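# Sort faulty pump bottles into tray, leave good ones standing

## Task

Five empty pump bottles stand on the table, and one or two of them have a broken pump whose head stays low after being pressed down. Find them by pressing and place every broken one in the grey tray. Every working bottle must finish upright on the table and not in the tray. Nothing may rely on the robot to stay in place, nothing may be pushed or dropped off the table, and the grippers must release and pull away at the end, with all objects settling quickly afterwards.

## Robot and tools

Robot: two 6-joint arms, left_arm and right_arm, each ending in a parallel gripper. The names are labels only; left_arm sits on the +y side. All reported poses use one scene frame: origin on the table surface midway between the arms, +x reaching out over the table, +z up, metres. Printed hand positions can be somewhat wrong, more so when an arm is stretched far out.

execute_actions takes "actions", a list that is empty or holds exactly one item, plus an optional "pictures" boolean. Empty list: nothing new is sent; you get the current state with camera pictures. Motion item: {"rows": [...], "steps": n}, with 1 to 15 rows and n from 5 to 15 (default 15); each step lasts 1/30 s, each row covers one step, and the final row repeats to fill remaining steps. Wait item: {"steps": n} alone, n up to 300, measured from the previous result and including your reply time. A refused call does nothing.

Each row is one flat list of 18 numbers covering both arms: left_arm's six joint targets, then its gripper position, force_limit, speed, then the same nine for right_arm. Joint order: waist, shoulder, elbow, forearm roll, wrist pitch, wrist roll. These are absolute target angles in radians, in the same form as the Joint positions line, not offsets. Allowed ranges: elbow -2.792 to 2.792, all other joints -6.283 to 6.283. A target more than 0.010 rad beyond a range end, and farther out than the current reading, gets the call refused; true ends may differ by 0.010 rad, targets past them are clipped, and "joint sent to its limit" may then appear, possibly referring to an earlier action.

Gripper numbers are absolute, each in [-1, 1]. position: +1 fully open (50 mm gap), about -0.65 pads meet, -1 means close until something blocks. force_limit per pad: -1 about 20 N, 0 about 102 N, +1 about 185 N (actual may run ~17 % above). speed of the gap: -1 20 mm/s, 0 85 mm/s, +1 150 mm/s. A gripper only reacts to a new position differing by at least 0.01; force_limit and speed take effect only with such a change, so open before regripping more gently. To keep a gripper unchanged, resend its current three values (0 is a real command). object_status: 0 moving, 1 blocked while opening, 2 blocked while closing (a grip: confirm this after sending -1), 3 reached target or pads met (usually nothing held). The gap in mm is about (250 - position_measured) x 0.202. A lost grip normally triggers re-closing, except when gripped at force_limit -1, where status stays 2 anyway. Gripping a fixed, off-centre object slowly loses force.

Gripper geometry: fingers point along the gripper's +z and close along its x; the reported position is the point between the pads, with fingertips 17.5 mm farther. A flat block juts about 9 cm toward the gripper's -y from the last joint axis and rotates with it. Turning only wrist roll moves the pad point around a 25 mm circle.

Motion limits: joint target speed at most 2.09 rad/s (waist, shoulder), 3.14 (elbow), 3.93 (the three wrist joints), 0.3 s to accelerate, all joints of an arm timed to finish together. Targets are held within 0.456 / 0.456 / 0.683 / 0.854 / 0.854 / 0.854 rad of the measured angle, and scaled back if they would move the hand over 70 mm from where it is. Each result is captured 5 steps before its action ends; those steps run during your reply.

Result lines: per-arm state (end_effector_position, end_effector_quat_wxyz, velocities); Joint positions and Joint velocities; joint torques (offset, scaled, noisy); Flange force (includes held weight, noisy, may say "no reading"); "joint command not followed" (a clearance check altered joint targets); HELD (that step's row was partly or wholly not sent); MOTOR HOT and OVER-TEMPERATURE FAULT (holding loads heats motors; overheating brakes the arm). TORQUE FAULT: contact torque reaching a load limit (waist, shoulder 306; elbow 144; wrist joints 40.5 N m, held weight included); FORCE FAULT: 144 N outside force. Either halts that arm for 10 s, limp, dropping the rest of the call.

zoom_image: {"camera": name, "region": [x0, y0, x1, y1]} in pixels of that camera's last full image, origin top-left, at most 504 x 504. Cameras (896x504 each): cam_high (overhead, near x 0.99, z 1.52), cam_low (low side view), cam_left_wrist, cam_right_wrist (poses derived from joint readings). Calibrations (K, distortion, T_world_to_cam) are supplied and may be off by a few degrees and millimetres.

finished_scene: {"scene": current scene number}; irreversible, reports success and loads the next task. Answering without a tool call ends everything.

Cautions: random tugs on held parts or pushes on loose objects can happen; never let the arms collide or press each other; avoid drops, slams and strong pushes; keep everything on the table; release and retract before finishing so all objects rest on their own.

Each tool is called as a command line: name --argument value for each argument, lists and objects as JSON in quotes; but a table of rows of numbers goes row by row, as --pt "numbers of a row", without its own name.

## Session

execute_actions --actions '[]'

Scene clock: 0.00 s of 5100.00 s.
left_arm: end_effector_position=(+0.6152, +0.5967, +0.3382) position_measured=3 object_status=3 end_effector_quat_wxyz=(-0.001, +0.665, +0.747, -0.000) end_effector_velocity=(-0.000, +0.000, +0.000) end_effector_angular_velocity=(+0.001, +0.000, -0.001) | right_arm: end_effector_position=(+0.3688, -0.4361, +0.3660) position_measured=3 object_status=3 end_effector_quat_wxyz=(-0.363, +0.595, +0.350, +0.626) end_effector_velocity=(-0.000, +0.000, -0.000) end_effector_angular_velocity=(+0.001, +0.002, +0.000)
Joint positions: left_arm=[-0.052  0.169  1.622  0.001  1.354 -0.054] | right_arm=[-0.574 -0.269  2.633  1.497  1.709 -0.8  ]
Joint velocities: left_arm=[-0.    -0.001  0.     0.001  0.     0.001] | right_arm=[0.    0.001 0.    0.    0.    0.001]
Joint torques (N m, as the joint torque sensors report them, + toward a larger angle): no reading
Flange force (N, the push that the arm receives, along the gripper's own x y z axes): no reading

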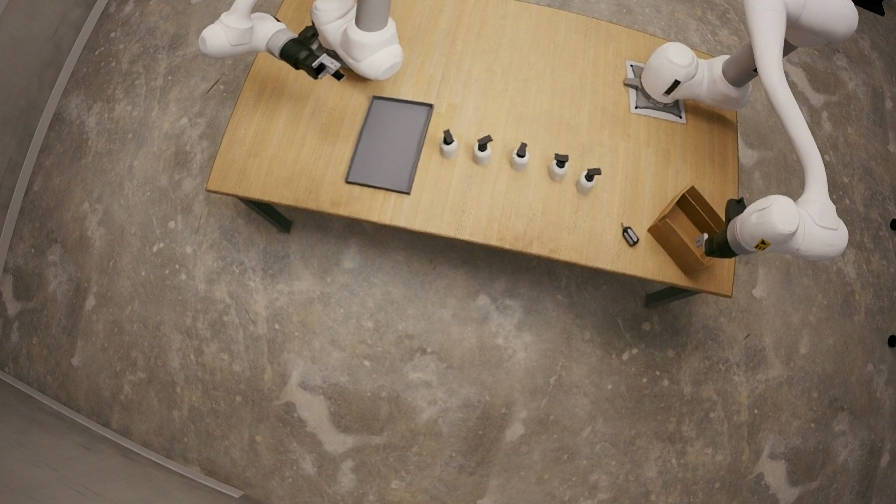

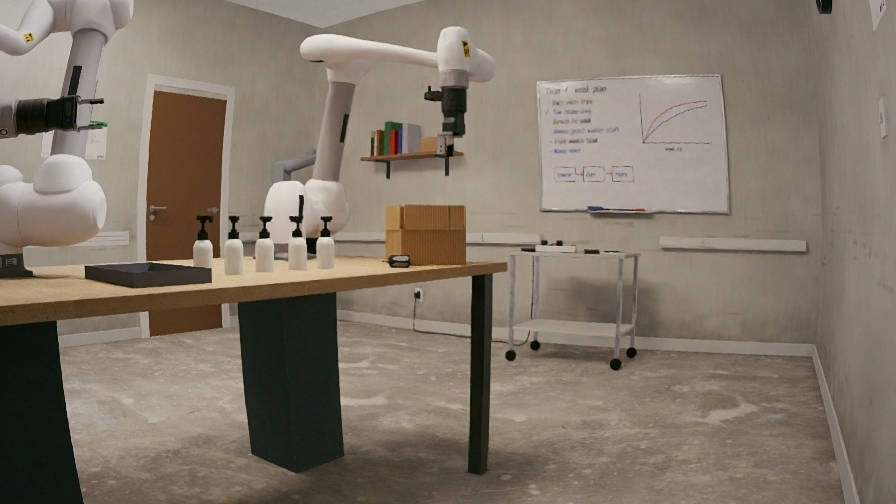

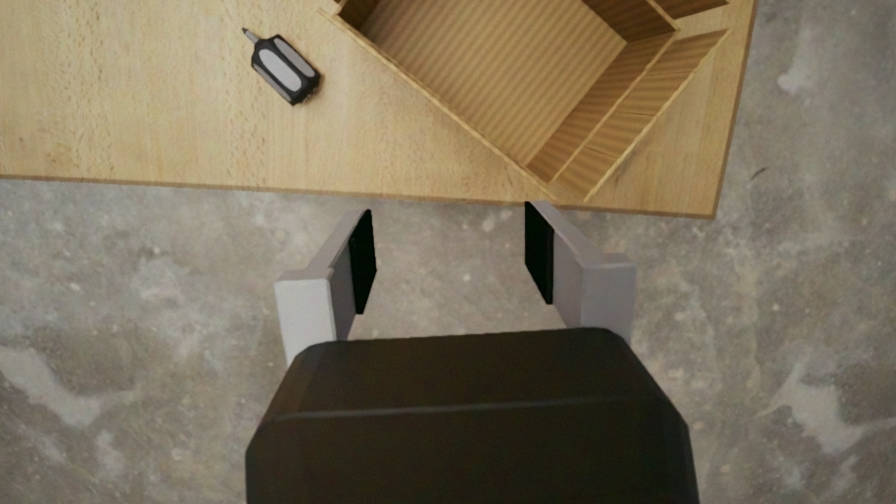

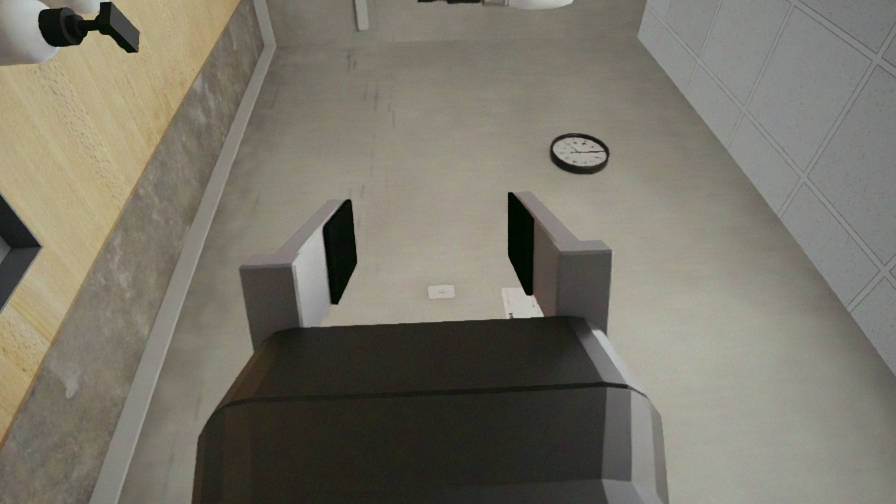

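execute_actions --actions '[{"rows":[[-0.75,0.169,1.622,0,1.351,-0.054,-1,0,0,-0.574,-0.269,2.633,1.497,1.709,-0.8,1,0,0]]}]'

execute_actions --actions '[{"steps":40}]' --pictures true

Scene clock: 0.80 s of 5100.00 s.
left_arm: end_effector_position=(+0.6171, +0.4674, +0.3381) position_measured=137 object_status=0 end_effector_quat_wxyz=(-0.001, +0.739, +0.674, -0.000) end_effector_velocity=(-0.048, -0.526, -0.001) end_effector_angular_velocity=(-0.004, -0.001, -0.843) | right_arm: end_effector_position=(+0.3688, -0.4362, +0.3660) position_measured=3 object_status=3 end_effector_quat_wxyz=(-0.363, +0.595, +0.349, +0.626) end_effector_velocity=(+0.000, -0.000, -0.000) end_effector_angular_velocity=(-0.001, -0.001, -0.001)
Joint positions: left_arm=[-0.259  0.169  1.622  0.001  1.353 -0.054] | right_arm=[-0.574 -0.269  2.633  1.497  1.709 -0.8  ]
Joint velocities: left_arm=[-0.844  0.001  0.001 -0.003 -0.004  0.   ] | right_arm=[-0.001 -0.     0.    -0.    -0.    -0.001]
Joint torques (N m, as the joint torque sensors report them, + toward a larger angle): left_arm=[  2.15 -66.55 -43.53   4.03   0.11   0.24] | right_arm=[  3.09  -6.32 -33.43   1.99   1.67  -0.09]
Flange force (N, the push that the arm receives, along the gripper's own x y z axes): left_arm=[-3.6 3.9 3.7] | right_arm=[-1.6 0.4 -14.1]
Steps of this call (steps 1 to 14: nothing new was sent; steps 15 to 24: the first 10 steps of this action). Readings (joint positions | what the end effector reports):
15: left_arm=[-0.052 0.169 1.622 0.001 1.354 -0.054] | right_arm=[-0.574 -0.269 2.633 1.497 1.709 -0.800] | left_arm position_measured=11 object_status=0 | right_arm position_measured=3 object_status=3
16: left_arm=[-0.056 0.169 1.622 0.001 1.354 -0.054] | right_arm=[-0.574 -0.269 2.633 1.497 1.709 -0.800] | left_arm position_measured=25 object_status=0 | right_arm position_measured=3 object_status=3
18: left_arm=[-0.088 0.169 1.622 0.001 1.354 -0.054] | right_arm=[-0.574 -0.269 2.633 1.497 1.709 -0.800] | left_arm position_measured=53 object_status=0 | right_arm position_measured=3 object_status=3
22: left_arm=[-0.202 0.169 1.622 0.001 1.353 -0.054] | right_arm=[-0.574 -0.269 2.633 1.497 1.709 -0.800] | left_arm position_measured=109 object_status=0 | right_arm position_measured=3 object_status=3
24: the state above

Scene clock: 2.13 s of 5100.00 s.
left_arm: end_effector_position=(+0.5166, +0.1800, +0.3375) position_measured=253 object_status=3 end_effector_quat_wxyz=(-0.000, +0.880, +0.474, -0.000) end_effector_velocity=(+0.000, +0.000, -0.001) end_effector_angular_velocity=(+0.001, +0.002, +0.001) | right_arm: end_effector_position=(+0.3688, -0.4362, +0.3660) position_measured=3 object_status=3 end_effector_quat_wxyz=(-0.363, +0.595, +0.349, +0.626) end_effector_velocity=(-0.000, +0.000, -0.000) end_effector_angular_velocity=(-0.000, -0.000, -0.000)
Joint positions: left_arm=[-0.75   0.169  1.622 -0.     1.351 -0.054] | right_arm=[-0.574 -0.269  2.633  1.497  1.709 -0.8  ]
Joint velocities: left_arm=[ 0.     0.001  0.    -0.001  0.    -0.   ] | right_arm=[ 0.     0.001  0.001 -0.    -0.    -0.002]
Joint torques (N m, as the joint torque sensors report them, + toward a larger angle): left_arm=[  0.59 -64.82 -44.37   4.15  -0.12   0.12] | right_arm=[  1.51  -7.9  -31.56   2.24   1.79   0.43]
Flange force (N, the push that the arm receives, along the gripper's own x y z axes): left_arm=[-1.4 4.4 4.3] | right_arm=[-5.5 7.7 -7.6]
Kept back: nothing.
Steps of this call (steps 1 to 5: the last 5 steps of your previous action; steps 6 to 40: the robot went on to your last target). Readings (joint positions | what the end effector reports):
1: left_arm=[-0.287 0.169 1.622 0.001 1.353 -0.054] | right_arm=[-0.574 -0.269 2.633 1.497 1.709 -0.800] | left_arm position_measured=151 object_status=0 | right_arm position_measured=3 object_status=3
2: left_arm=[-0.316 0.169 1.622 0.001 1.353 -0.054] | right_arm=[-0.574 -0.269 2.633 1.497 1.709 -0.800] | left_arm position_measured=165 object_status=0 | right_arm position_measured=3 object_status=3
4: left_arm=[-0.373 0.169 1.622 0.001 1.352 -0.054] | right_arm=[-0.574 -0.269 2.633 1.497 1.709 -0.800] | left_arm position_measured=193 object_status=0 | right_arm position_measured=3 object_status=3
8: left_arm=[-0.487 0.169 1.622 0.001 1.352 -0.054] | right_arm=[-0.574 -0.269 2.633 1.497 1.709 -0.800] | left_arm position_measured=249 object_status=0 | right_arm position_measured=3 object_status=3
40: the state above
camera_calibration (this result's frames):
cam_left_wrist: T_world_to_cam=[[0.591238, 0.806421, 0.0110797, -0.451712], [0.765736, -0.565617, 0.306146, -0.396446], [0.25315, -0.172521, -0.95192, 0.371754], [0, 0, 0, 1]] pos_world=[0.476533, 0.204169, 0.480255]
cam_right_wrist: T_world_to_cam=[[0.00614965, -0.0773792, 0.996983, -0.400122], [0.692436, -0.718974, -0.0600731, -0.547328], [0.721453, 0.690716, 0.0491587, 0.161715], [0, 0, 0, 1]] pos_world=[0.26478, -0.536175, 0.358085]

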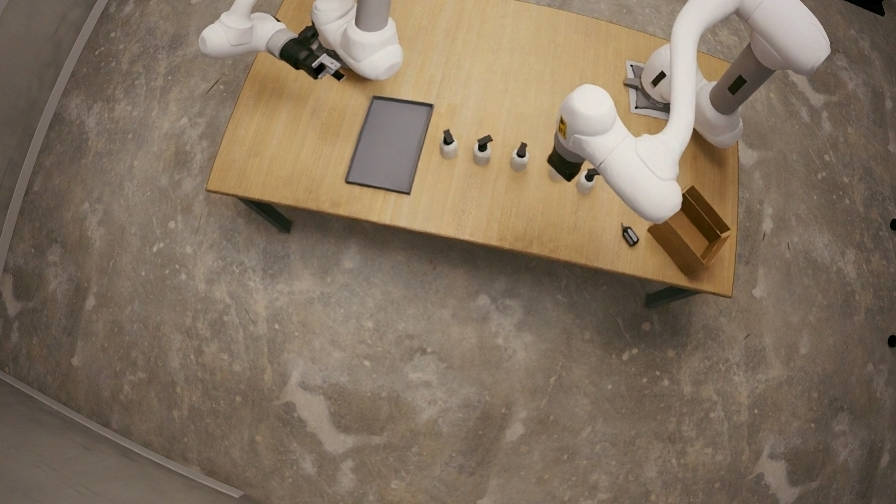

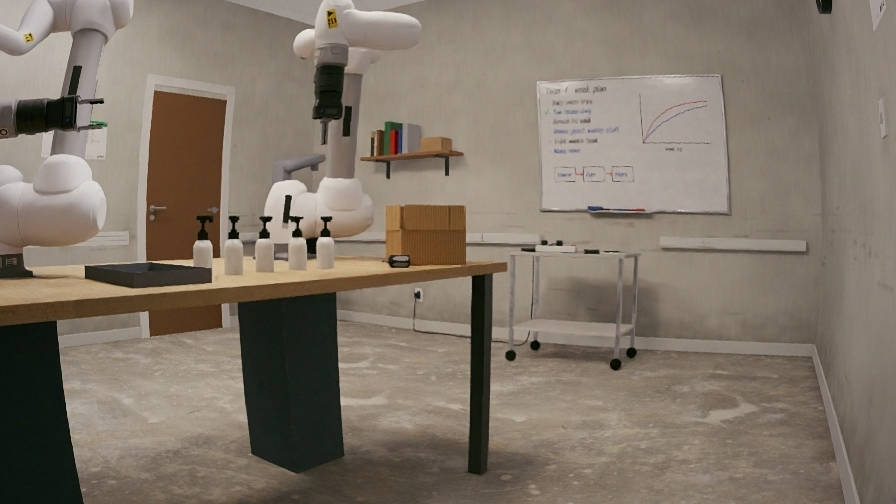

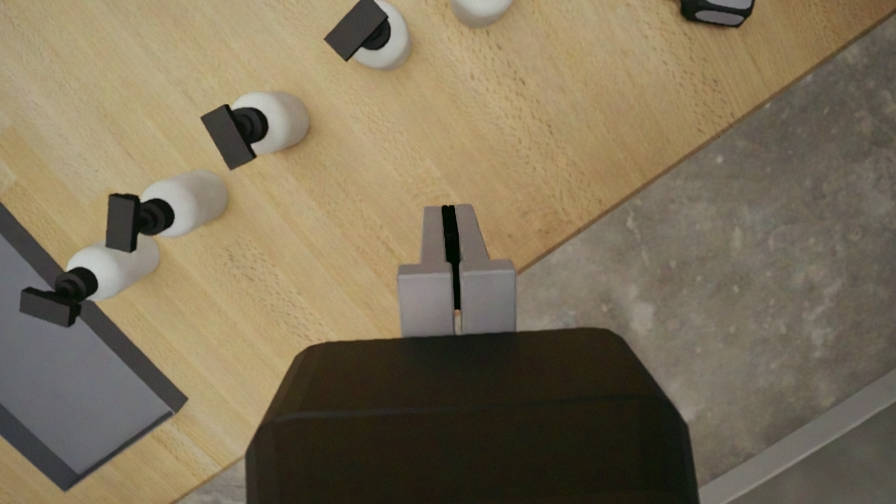

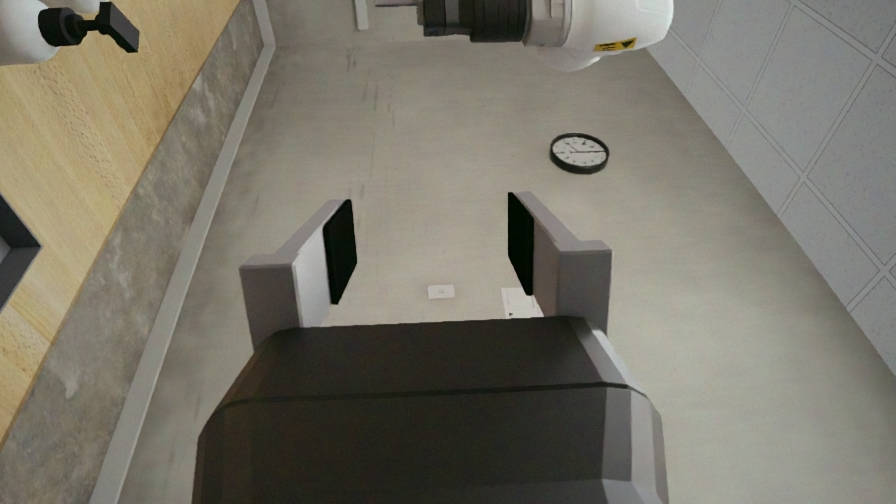

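execute_actions --actions '[{"rows":[[-0.848,0.1124,1.9515,0,1.0777,-0.054,-1,0,0,-0.574,-0.269,2.633,1.497,1.709,-0.8,1,0,0]]}]'

execute_actions --actions '[{"steps":20}]' --pictures true

Scene clock: 3.10 s of 5100.00 s.
left_arm: end_effector_position=(+0.4334, +0.1851, +0.2214) position_measured=253 object_status=3 end_effector_quat_wxyz=(-0.000, +0.899, +0.438, -0.000) end_effector_velocity=(-0.331, +0.074, -0.399) end_effector_angular_velocity=(+0.007, +0.010, -0.292) | right_arm: end_effector_position=(+0.3688, -0.4362, +0.3660) position_measured=3 object_status=3 end_effector_quat_wxyz=(-0.363, +0.595, +0.349, +0.626) end_effector_velocity=(-0.000, +0.000, -0.000) end_effector_angular_velocity=(-0.000, +0.000, -0.000)
Joint positions: left_arm=[-0.832  0.122  1.898  0.     1.123 -0.054] | right_arm=[-0.574 -0.269  2.633  1.497  1.709 -0.8  ]
Joint velocities: left_arm=[-0.293 -0.171  0.99  -0.001 -0.807 -0.   ] | right_arm=[-0. -0.  0. -0. -0.  0.]
Joint torques (N m, as the joint torque sensors report them, + toward a larger angle): left_arm=[  4.29 -58.37 -46.61   4.24  -0.34   0.33] | right_arm=[  0.95  -7.22 -33.25   2.22   1.42   0.2 ]
Flange force (N, the push that the arm receives, along the gripper's own x y z axes): left_arm=[-3.0 -2.4 4.2] | right_arm=[-5.0 4.1 -6.4]
Steps of this call (steps 1 to 15: the robot went on to your last target; steps 16 to 19: nothing new was sent; steps 20 to 29: the first 10 steps of this action). Readings (joint positions | what the end effector reports):
20: left_arm=[-0.750 0.169 1.622 -0.000 1.351 -0.054] | right_arm=[-0.574 -0.269 2.633 1.497 1.709 -0.800] | left_arm position_measured=253 object_status=3 | right_arm position_measured=3 object_status=3
21: left_arm=[-0.752 0.168 1.629 0.000 1.345 -0.054] | right_arm=[-0.574 -0.269 2.633 1.497 1.709 -0.800] | left_arm position_measured=253 object_status=3 | right_arm position_measured=3 object_status=3
23: left_arm=[-0.766 0.160 1.676 0.000 1.305 -0.054] | right_arm=[-0.574 -0.269 2.633 1.497 1.709 -0.800] | left_arm position_measured=253 object_status=3 | right_arm position_measured=3 object_status=3
27: left_arm=[-0.811 0.134 1.826 0.000 1.182 -0.054] | right_arm=[-0.574 -0.269 2.633 1.497 1.709 -0.800] | left_arm position_measured=253 object_status=3 | right_arm position_measured=3 object_status=3
29: the state above

Scene clock: 3.77 s of 5100.00 s.
left_arm: end_effector_position=(+0.4153, +0.1894, +0.2000) position_measured=253 object_status=3 end_effector_quat_wxyz=(+0.000, +0.903, +0.430, +0.000) end_effector_velocity=(-0.000, -0.000, -0.000) end_effector_angular_velocity=(-0.000, +0.001, -0.001) | right_arm: end_effector_position=(+0.3688, -0.4362, +0.3660) position_measured=3 object_status=3 end_effector_quat_wxyz=(-0.363, +0.595, +0.349, +0.626) end_effector_velocity=(-0.000, +0.000, -0.000) end_effector_angular_velocity=(-0.001, +0.000, -0.000)
Joint positions: left_arm=[-0.848  0.112  1.951  0.     1.078 -0.054] | right_arm=[-0.574 -0.269  2.633  1.497  1.709 -0.8  ]
Joint velocities: left_arm=[-0.001  0.    -0.    -0.001  0.     0.001] | right_arm=[-0.    -0.001  0.001 -0.001 -0.001 -0.   ]
Joint torques (N m, as the joint torque sensors report them, + toward a larger angle): left_arm=[  1.76 -54.3  -40.06   3.74  -0.09   0.17] | right_arm=[  1.09  -8.79 -32.75   2.22   1.78  -0.15]
Flange force (N, the push that the arm receives, along the gripper's own x y z axes): left_arm=[-3.4 2.8 4.5] | right_arm=[-7.0 8.1 -5.8]
Kept back: nothing.
Steps of this call (steps 1 to 5: the last 5 steps of your previous action; steps 6 to 20: the robot went on to your last target). Readings (joint positions | what the end effector reports):
1: left_arm=[-0.840 0.117 1.927 0.000 1.099 -0.054] | right_arm=[-0.574 -0.269 2.633 1.497 1.709 -0.800] | left_arm position_measured=253 object_status=3 | right_arm position_measured=3 object_status=3
2: left_arm=[-0.846 0.114 1.944 0.000 1.085 -0.054] | right_arm=[-0.574 -0.269 2.633 1.497 1.709 -0.800] | left_arm position_measured=253 object_status=3 | right_arm position_measured=3 object_status=3
4: left_arm=[-0.848 0.112 1.951 0.000 1.078 -0.054] | right_arm=[-0.574 -0.269 2.633 1.497 1.709 -0.800] | left_arm position_measured=253 object_status=3 | right_arm position_measured=3 object_status=3
8: left_arm=[-0.848 0.112 1.951 0.000 1.078 -0.054] | right_arm=[-0.574 -0.269 2.633 1.497 1.709 -0.800] | left_arm position_measured=253 object_status=3 | right_arm position_measured=3 object_status=3
20: the state above
camera_calibration (this result's frames):
cam_left_wrist: T_world_to_cam=[[0.667309, 0.744698, 0.0111301, -0.417778], [0.706587, -0.637741, 0.306627, -0.233322], [0.235443, -0.196751, -0.951765, 0.280008], [0, 0, 0, 1]] pos_world=[0.377723, 0.217411, 0.342694]
cam_right_wrist: T_world_to_cam=[[0.00614992, -0.0773794, 0.996983, -0.400122], [0.692436, -0.718974, -0.0600734, -0.547328], [0.721453, 0.690716, 0.0491586, 0.161715], [0, 0, 0, 1]] pos_world=[0.26478, -0.536175, 0.358085]

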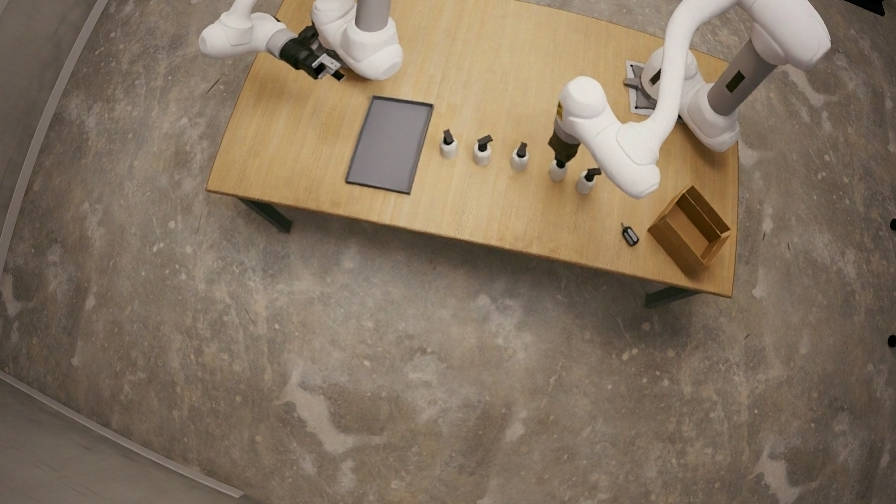

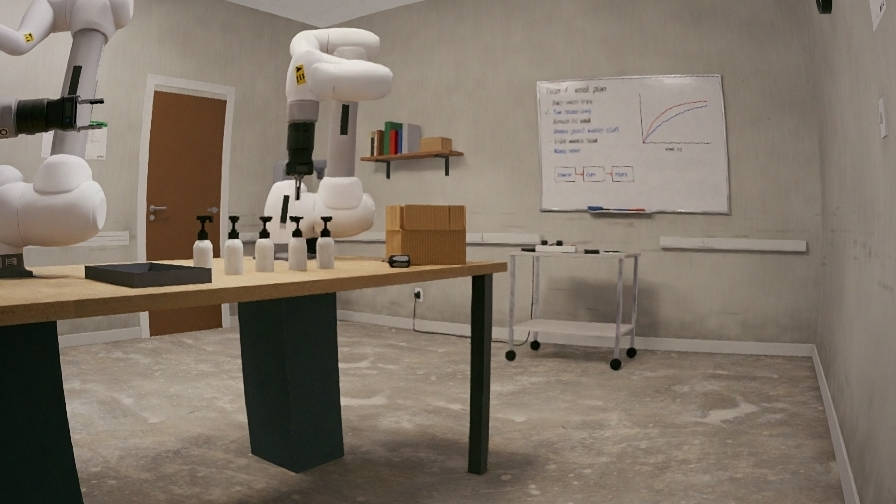

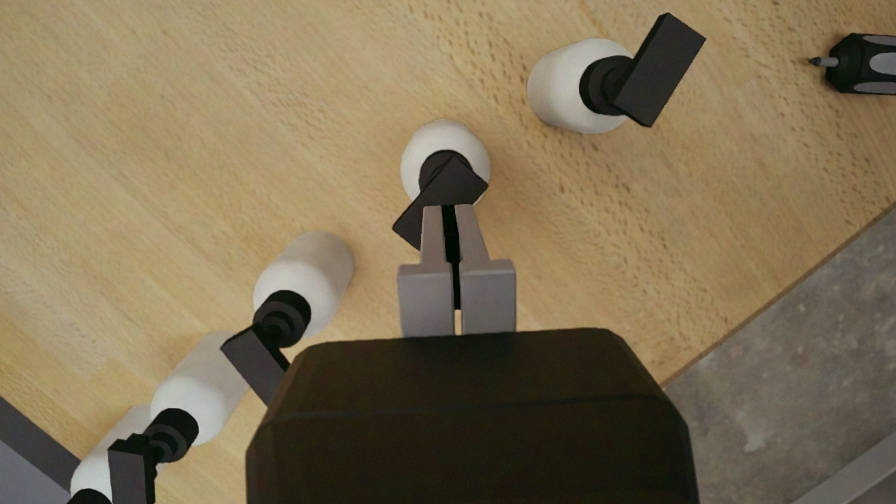

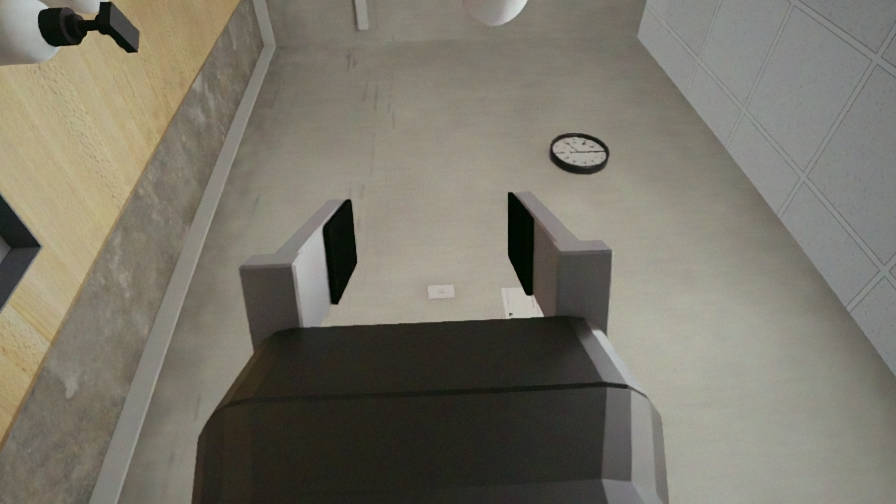

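execute_actions --actions '[{"rows":[[-0.85,0.1453,2.0068,0,0.9895,-0.054,-1,0,0,-0.574,-0.269,2.633,1.497,1.709,-0.8,1,0,0]]}]'

execute_actions --actions '[]'

zoom_image --camera "cam_low" --region '[180,170,360,290]'

Scene clock: 4.37 s of 5100.00 s.
left_arm: end_effector_position=(+0.4107, +0.1920, +0.1548) position_measured=253 object_status=3 end_effector_quat_wxyz=(-0.000, +0.903, +0.430, -0.000) end_effector_velocity=(+0.002, -0.001, +0.001) end_effector_angular_velocity=(-0.002, -0.003, +0.001) | right_arm: end_effector_position=(+0.3688, -0.4362, +0.3660) position_measured=3 object_status=3 end_effector_quat_wxyz=(-0.363, +0.595, +0.349, +0.626) end_effector_velocity=(-0.000, +0.000, -0.000) end_effector_angular_velocity=(-0.001, -0.001, -0.000)
Joint positions: left_arm=[-0.85   0.145  2.007 -0.     0.99  -0.054] | right_arm=[-0.574 -0.269  2.633  1.497  1.709 -0.8  ]
Joint velocities: left_arm=[ 0.001  0.001 -0.003 -0.    -0.002 -0.   ] | right_arm=[ 0.    -0.002  0.001  0.    -0.001 -0.001]
Joint torques (N m, as the joint torque sensors report them, + toward a larger angle): left_arm=[  0.98 -55.74 -39.32   3.73  -0.5    0.19] | right_arm=[  1.01  -6.83 -31.94   2.2    2.2    0.01]
Flange force (N, the push that the arm receives, along the gripper's own x y z axes): left_arm=[-1.7 0.3 4.3] | right_arm=[-1.7 4.7 -3.8]
Steps of this call (steps 1 to 8: the robot went on to your last target; steps 9 to 18: the first 10 steps of this action). Readings (joint positions | what the end effector reports):
9: left_arm=[-0.848 0.112 1.952 -0.000 1.077 -0.054] | right_arm=[-0.574 -0.269 2.633 1.497 1.709 -0.800] | left_arm position_measured=253 object_status=3 | right_arm position_measured=3 object_status=3
10: left_arm=[-0.848 0.115 1.957 0.000 1.068 -0.054] | right_arm=[-0.574 -0.269 2.633 1.497 1.709 -0.800] | left_arm position_measured=253 object_status=3 | right_arm position_measured=3 object_status=3
12: left_arm=[-0.849 0.134 1.990 -0.000 1.016 -0.054] | right_arm=[-0.574 -0.269 2.633 1.497 1.709 -0.800] | left_arm position_measured=253 object_status=3 | right_arm position_measured=3 object_status=3
16: left_arm=[-0.850 0.145 2.007 -0.000 0.990 -0.054] | right_arm=[-0.574 -0.269 2.633 1.497 1.709 -0.800] | left_arm position_measured=253 object_status=3 | right_arm position_measured=3 object_status=3
18: the state above

Scene clock: 4.53 s of 5100.00 s.
left_arm: end_effector_position=(+0.4109, +0.1919, +0.1549) position_measured=253 object_status=3 end_effector_quat_wxyz=(-0.000, +0.903, +0.430, -0.000) end_effector_velocity=(+0.001, +0.000, +0.001) end_effector_angular_velocity=(+0.000, -0.002, -0.000) | right_arm: end_effector_position=(+0.3688, -0.4362, +0.3660) position_measured=3 object_status=3 end_effector_quat_wxyz=(-0.363, +0.595, +0.349, +0.626) end_effector_velocity=(-0.000, +0.000, -0.000) end_effector_angular_velocity=(-0.000, -0.000, -0.000)
Joint positions: left_arm=[-0.85   0.145  2.007 -0.     0.99  -0.054] | right_arm=[-0.574 -0.269  2.633  1.497  1.709 -0.8  ]
Joint velocities: left_arm=[ 0.001 -0.001 -0.001  0.002 -0.    -0.   ] | right_arm=[-0.    -0.001  0.    -0.    -0.    -0.   ]
Joint torques (N m, as the joint torque sensors report them, + toward a larger angle): left_arm=[  0.79 -54.27 -37.2    3.66  -0.1    0.22] | right_arm=[  1.46  -7.81 -32.47   2.41   1.98   0.19]
Flange force (N, the push that the arm receives, along the gripper's own x y z axes): left_arm=[-1.8 2.2 2.5] | right_arm=[-5.3 6.1 -7.4]
Kept back: nothing.
Steps of this call (steps 1 to 5: the last 5 steps of your previous action). Readings (joint positions | what the end effector reports):
1: left_arm=[-0.850 0.145 2.007 -0.000 0.990 -0.054] | right_arm=[-0.574 -0.269 2.633 1.497 1.709 -0.800] | left_arm position_measured=253 object_status=3 | right_arm position_measured=3 object_status=3
2: left_arm=[-0.850 0.145 2.007 -0.000 0.990 -0.054] | right_arm=[-0.574 -0.269 2.633 1.497 1.709 -0.800] | left_arm position_measured=253 object_status=3 | right_arm position_measured=3 object_status=3
4: left_arm=[-0.850 0.145 2.007 -0.000 0.990 -0.054] | right_arm=[-0.574 -0.269 2.633 1.497 1.709 -0.800] | left_arm position_measured=253 object_status=3 | right_arm position_measured=3 object_status=3
5: the state above
camera_calibration (this result's frames):
cam_left_wrist: T_world_to_cam=[[0.668817, 0.743344, 0.0111046, -0.416558], [0.705342, -0.639203, 0.306452, -0.213957], [0.234897, -0.197128, -0.951821, 0.238965], [0, 0, 0, 1]] pos_world=[0.373381, 0.219991, 0.297645]
cam_right_wrist: T_world_to_cam=[[0.00614998, -0.0773795, 0.996983, -0.400122], [0.692436, -0.718974, -0.0600735, -0.547327], [0.721453, 0.690716, 0.0491587, 0.161715], [0, 0, 0, 1]] pos_world=[0.26478, -0.536175, 0.358085]

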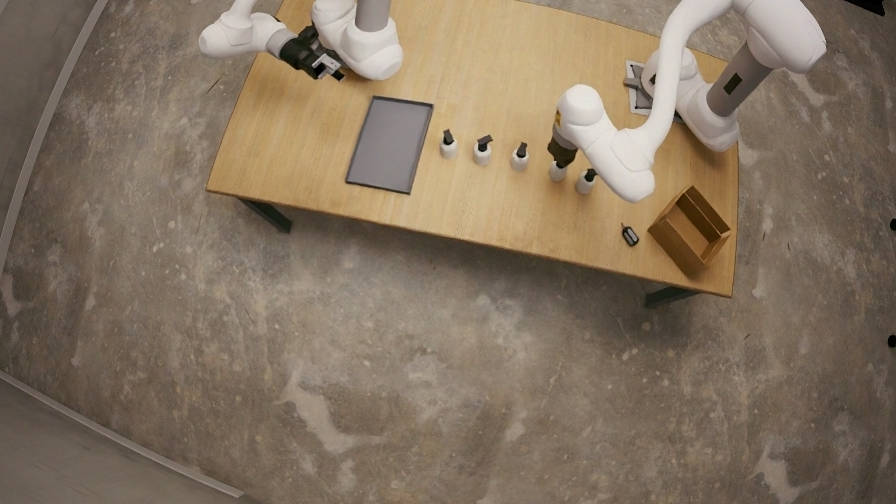

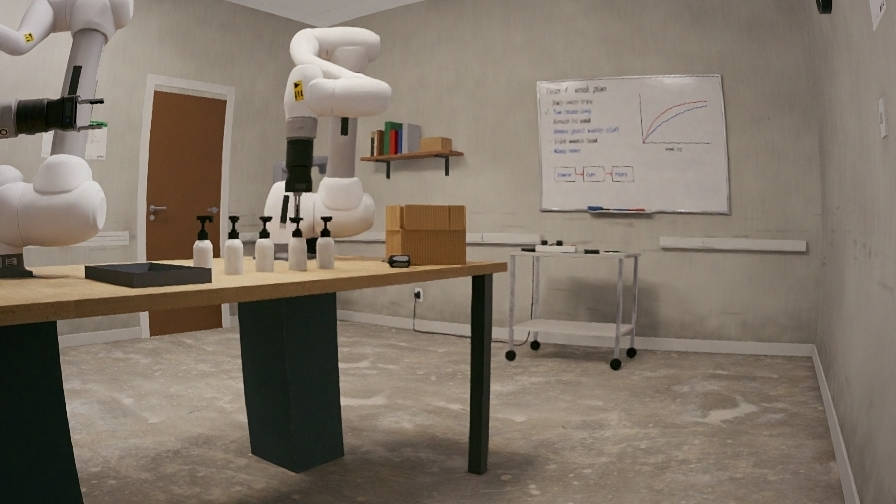

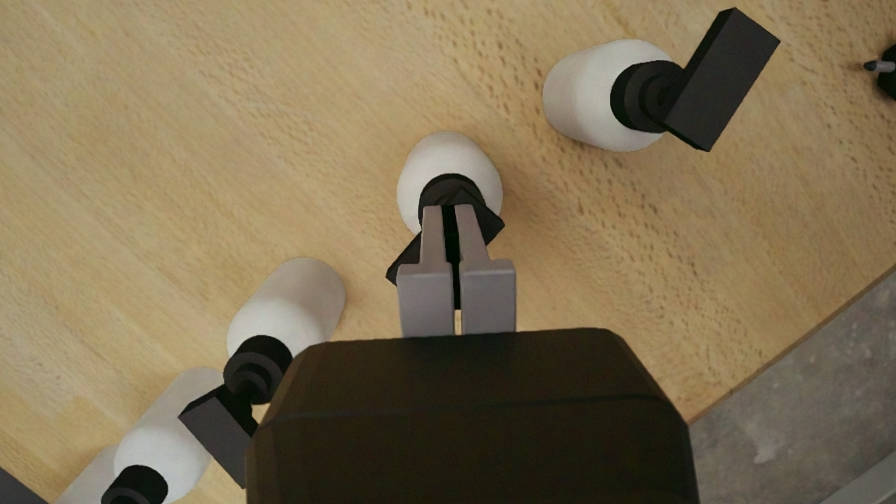

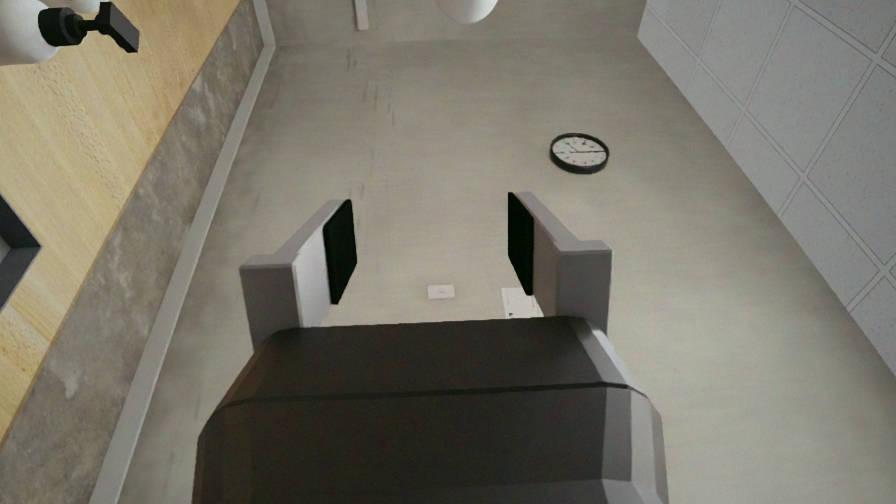

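Region (180, 170, 360, 290) of cam_low's 896x504 image, scaled by 2.800, with more detail than that image has.

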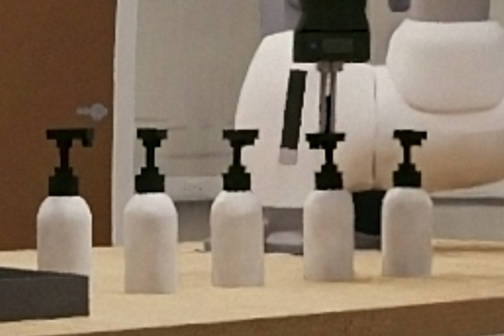

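execute_actions --actions '[{"rows":[[-0.85,0.1531,2.0146,0,0.9739,-0.054,-1,0,0,-0.574,-0.269,2.633,1.497,1.709,-0.8,1,0,0]]}]' --pictures true

zoom_image --camera "cam_low" --region '[180,170,360,290]'

Scene clock: 5.00 s of 5100.00 s.
left_arm: end_effector_position=(+0.4109, +0.1919, +0.1472) position_measured=253 object_status=3 end_effector_quat_wxyz=(+0.000, +0.903, +0.429, +0.000) end_effector_velocity=(+0.000, +0.000, -0.000) end_effector_angular_velocity=(+0.001, +0.001, +0.001) | right_arm: end_effector_position=(+0.3688, -0.4362, +0.3660) position_measured=3 object_status=3 end_effector_quat_wxyz=(-0.363, +0.595, +0.349, +0.626) end_effector_velocity=(-0.000, +0.000, -0.000) end_effector_angular_velocity=(-0.001, -0.001, -0.000)
Joint positions: left_arm=[-0.85   0.153  2.014  0.     0.974 -0.054] | right_arm=[-0.574 -0.269  2.633  1.497  1.709 -0.8  ]
Joint velocities: left_arm=[ 0.001  0.001 -0.    -0.     0.    -0.001] | right_arm=[ 0.     0.     0.001  0.    -0.    -0.002]
Joint torques (N m, as the joint torque sensors report them, + toward a larger angle): left_arm=[  0.97 -54.04 -37.3    3.8   -0.38   0.39] | right_arm=[  3.58 -12.6  -31.74   2.11   1.29  -0.28]
Flange force (N, the push that the arm receives, along the gripper's own x y z axes): left_arm=[-1.7 0.1 1.3] | right_arm=[-13.6 16.4 -18.1]
Steps of this call (steps 1 to 4: the robot went on to your last target; steps 5 to 14: the first 10 steps of this action). Readings (joint positions | what the end effector reports):
5: left_arm=[-0.850 0.146 2.007 0.000 0.989 -0.054] | right_arm=[-0.574 -0.269 2.633 1.497 1.709 -0.800] | left_arm position_measured=253 object_status=3 | right_arm position_measured=3 object_status=3
6: left_arm=[-0.850 0.149 2.010 0.000 0.981 -0.054] | right_arm=[-0.574 -0.269 2.633 1.497 1.709 -0.800] | left_arm position_measured=253 object_status=3 | right_arm position_measured=3 object_status=3
8: left_arm=[-0.850 0.153 2.014 0.000 0.974 -0.054] | right_arm=[-0.574 -0.269 2.633 1.497 1.709 -0.800] | left_arm position_measured=253 object_status=3 | right_arm position_measured=3 object_status=3
12: left_arm=[-0.850 0.153 2.014 0.000 0.974 -0.054] | right_arm=[-0.574 -0.269 2.633 1.497 1.709 -0.800] | left_arm position_measured=253 object_status=3 | right_arm position_measured=3 object_status=3
14: the state above
camera_calibration (this result's frames):
cam_left_wrist: T_world_to_cam=[[0.668913, 0.743254, 0.0113055, -0.416589], [0.7051, -0.639244, 0.306923, -0.211605], [0.235349, -0.197334, -0.951667, 0.231427], [0, 0, 0, 1]] pos_world=[0.373399, 0.220033, 0.289898]
cam_right_wrist: T_world_to_cam=[[0.00614968, -0.0773792, 0.996983, -0.400122], [0.692436, -0.718974, -0.0600731, -0.547328], [0.721453, 0.690716, 0.0491587, 0.161715], [0, 0, 0, 1]] pos_world=[0.26478, -0.536175, 0.358085]

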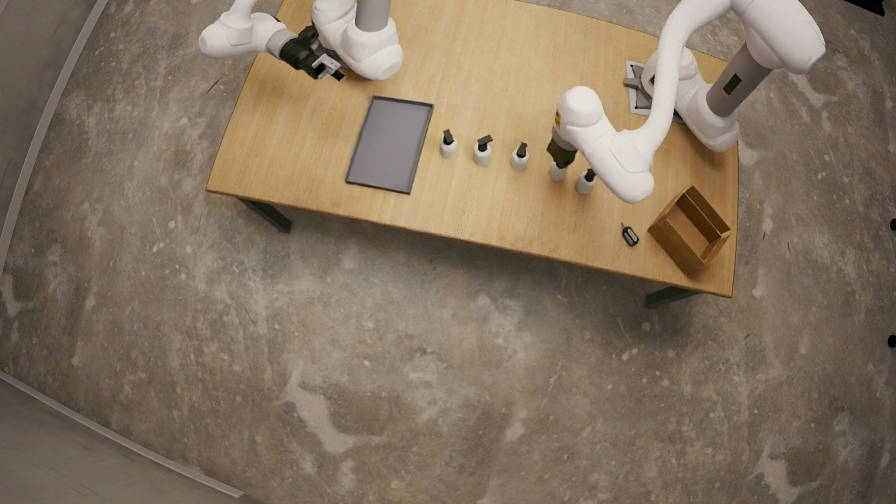

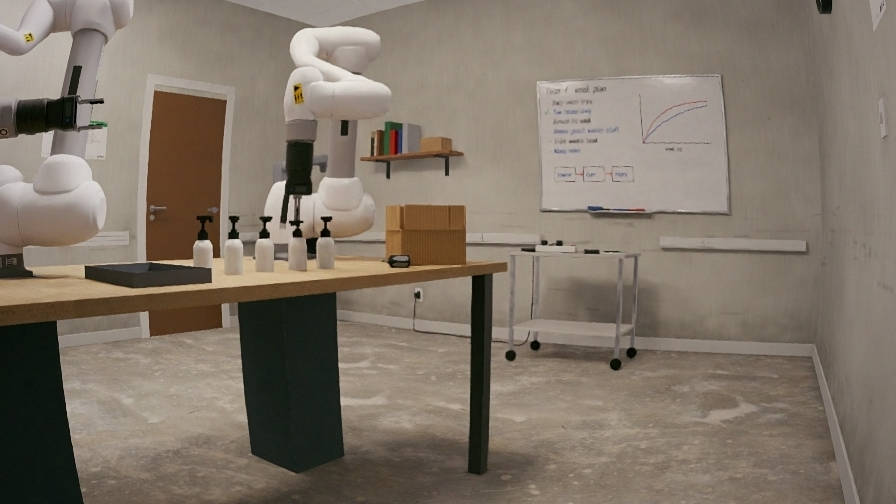

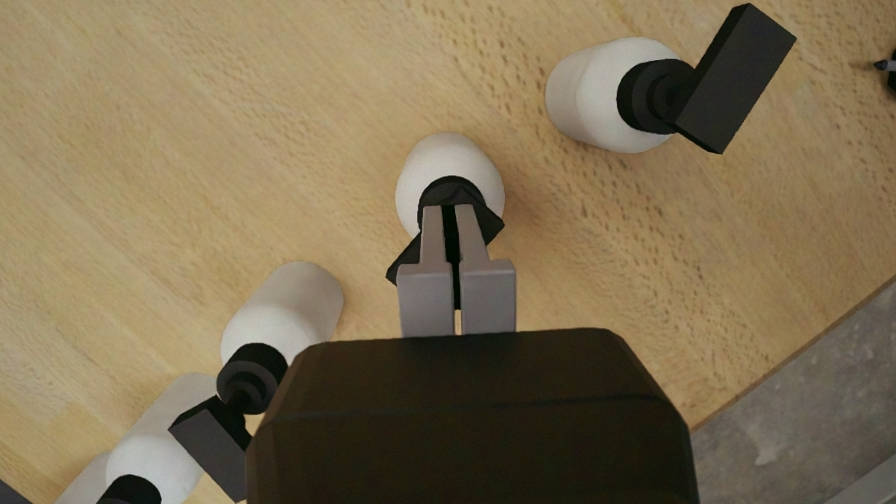

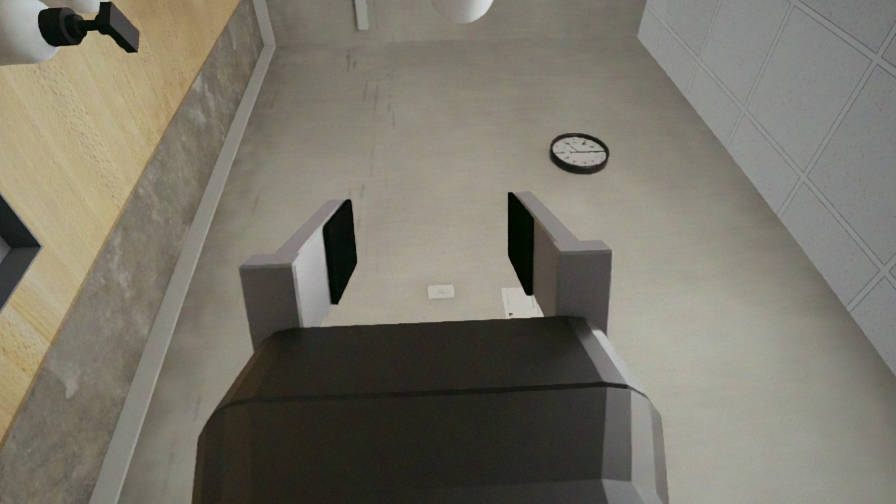

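Region (180, 170, 360, 290) of cam_low's 896x504 image, scaled by 2.800, with more detail than that image has.

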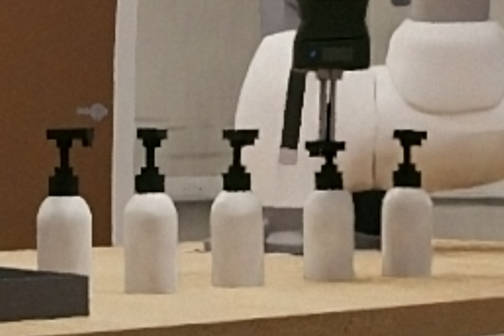

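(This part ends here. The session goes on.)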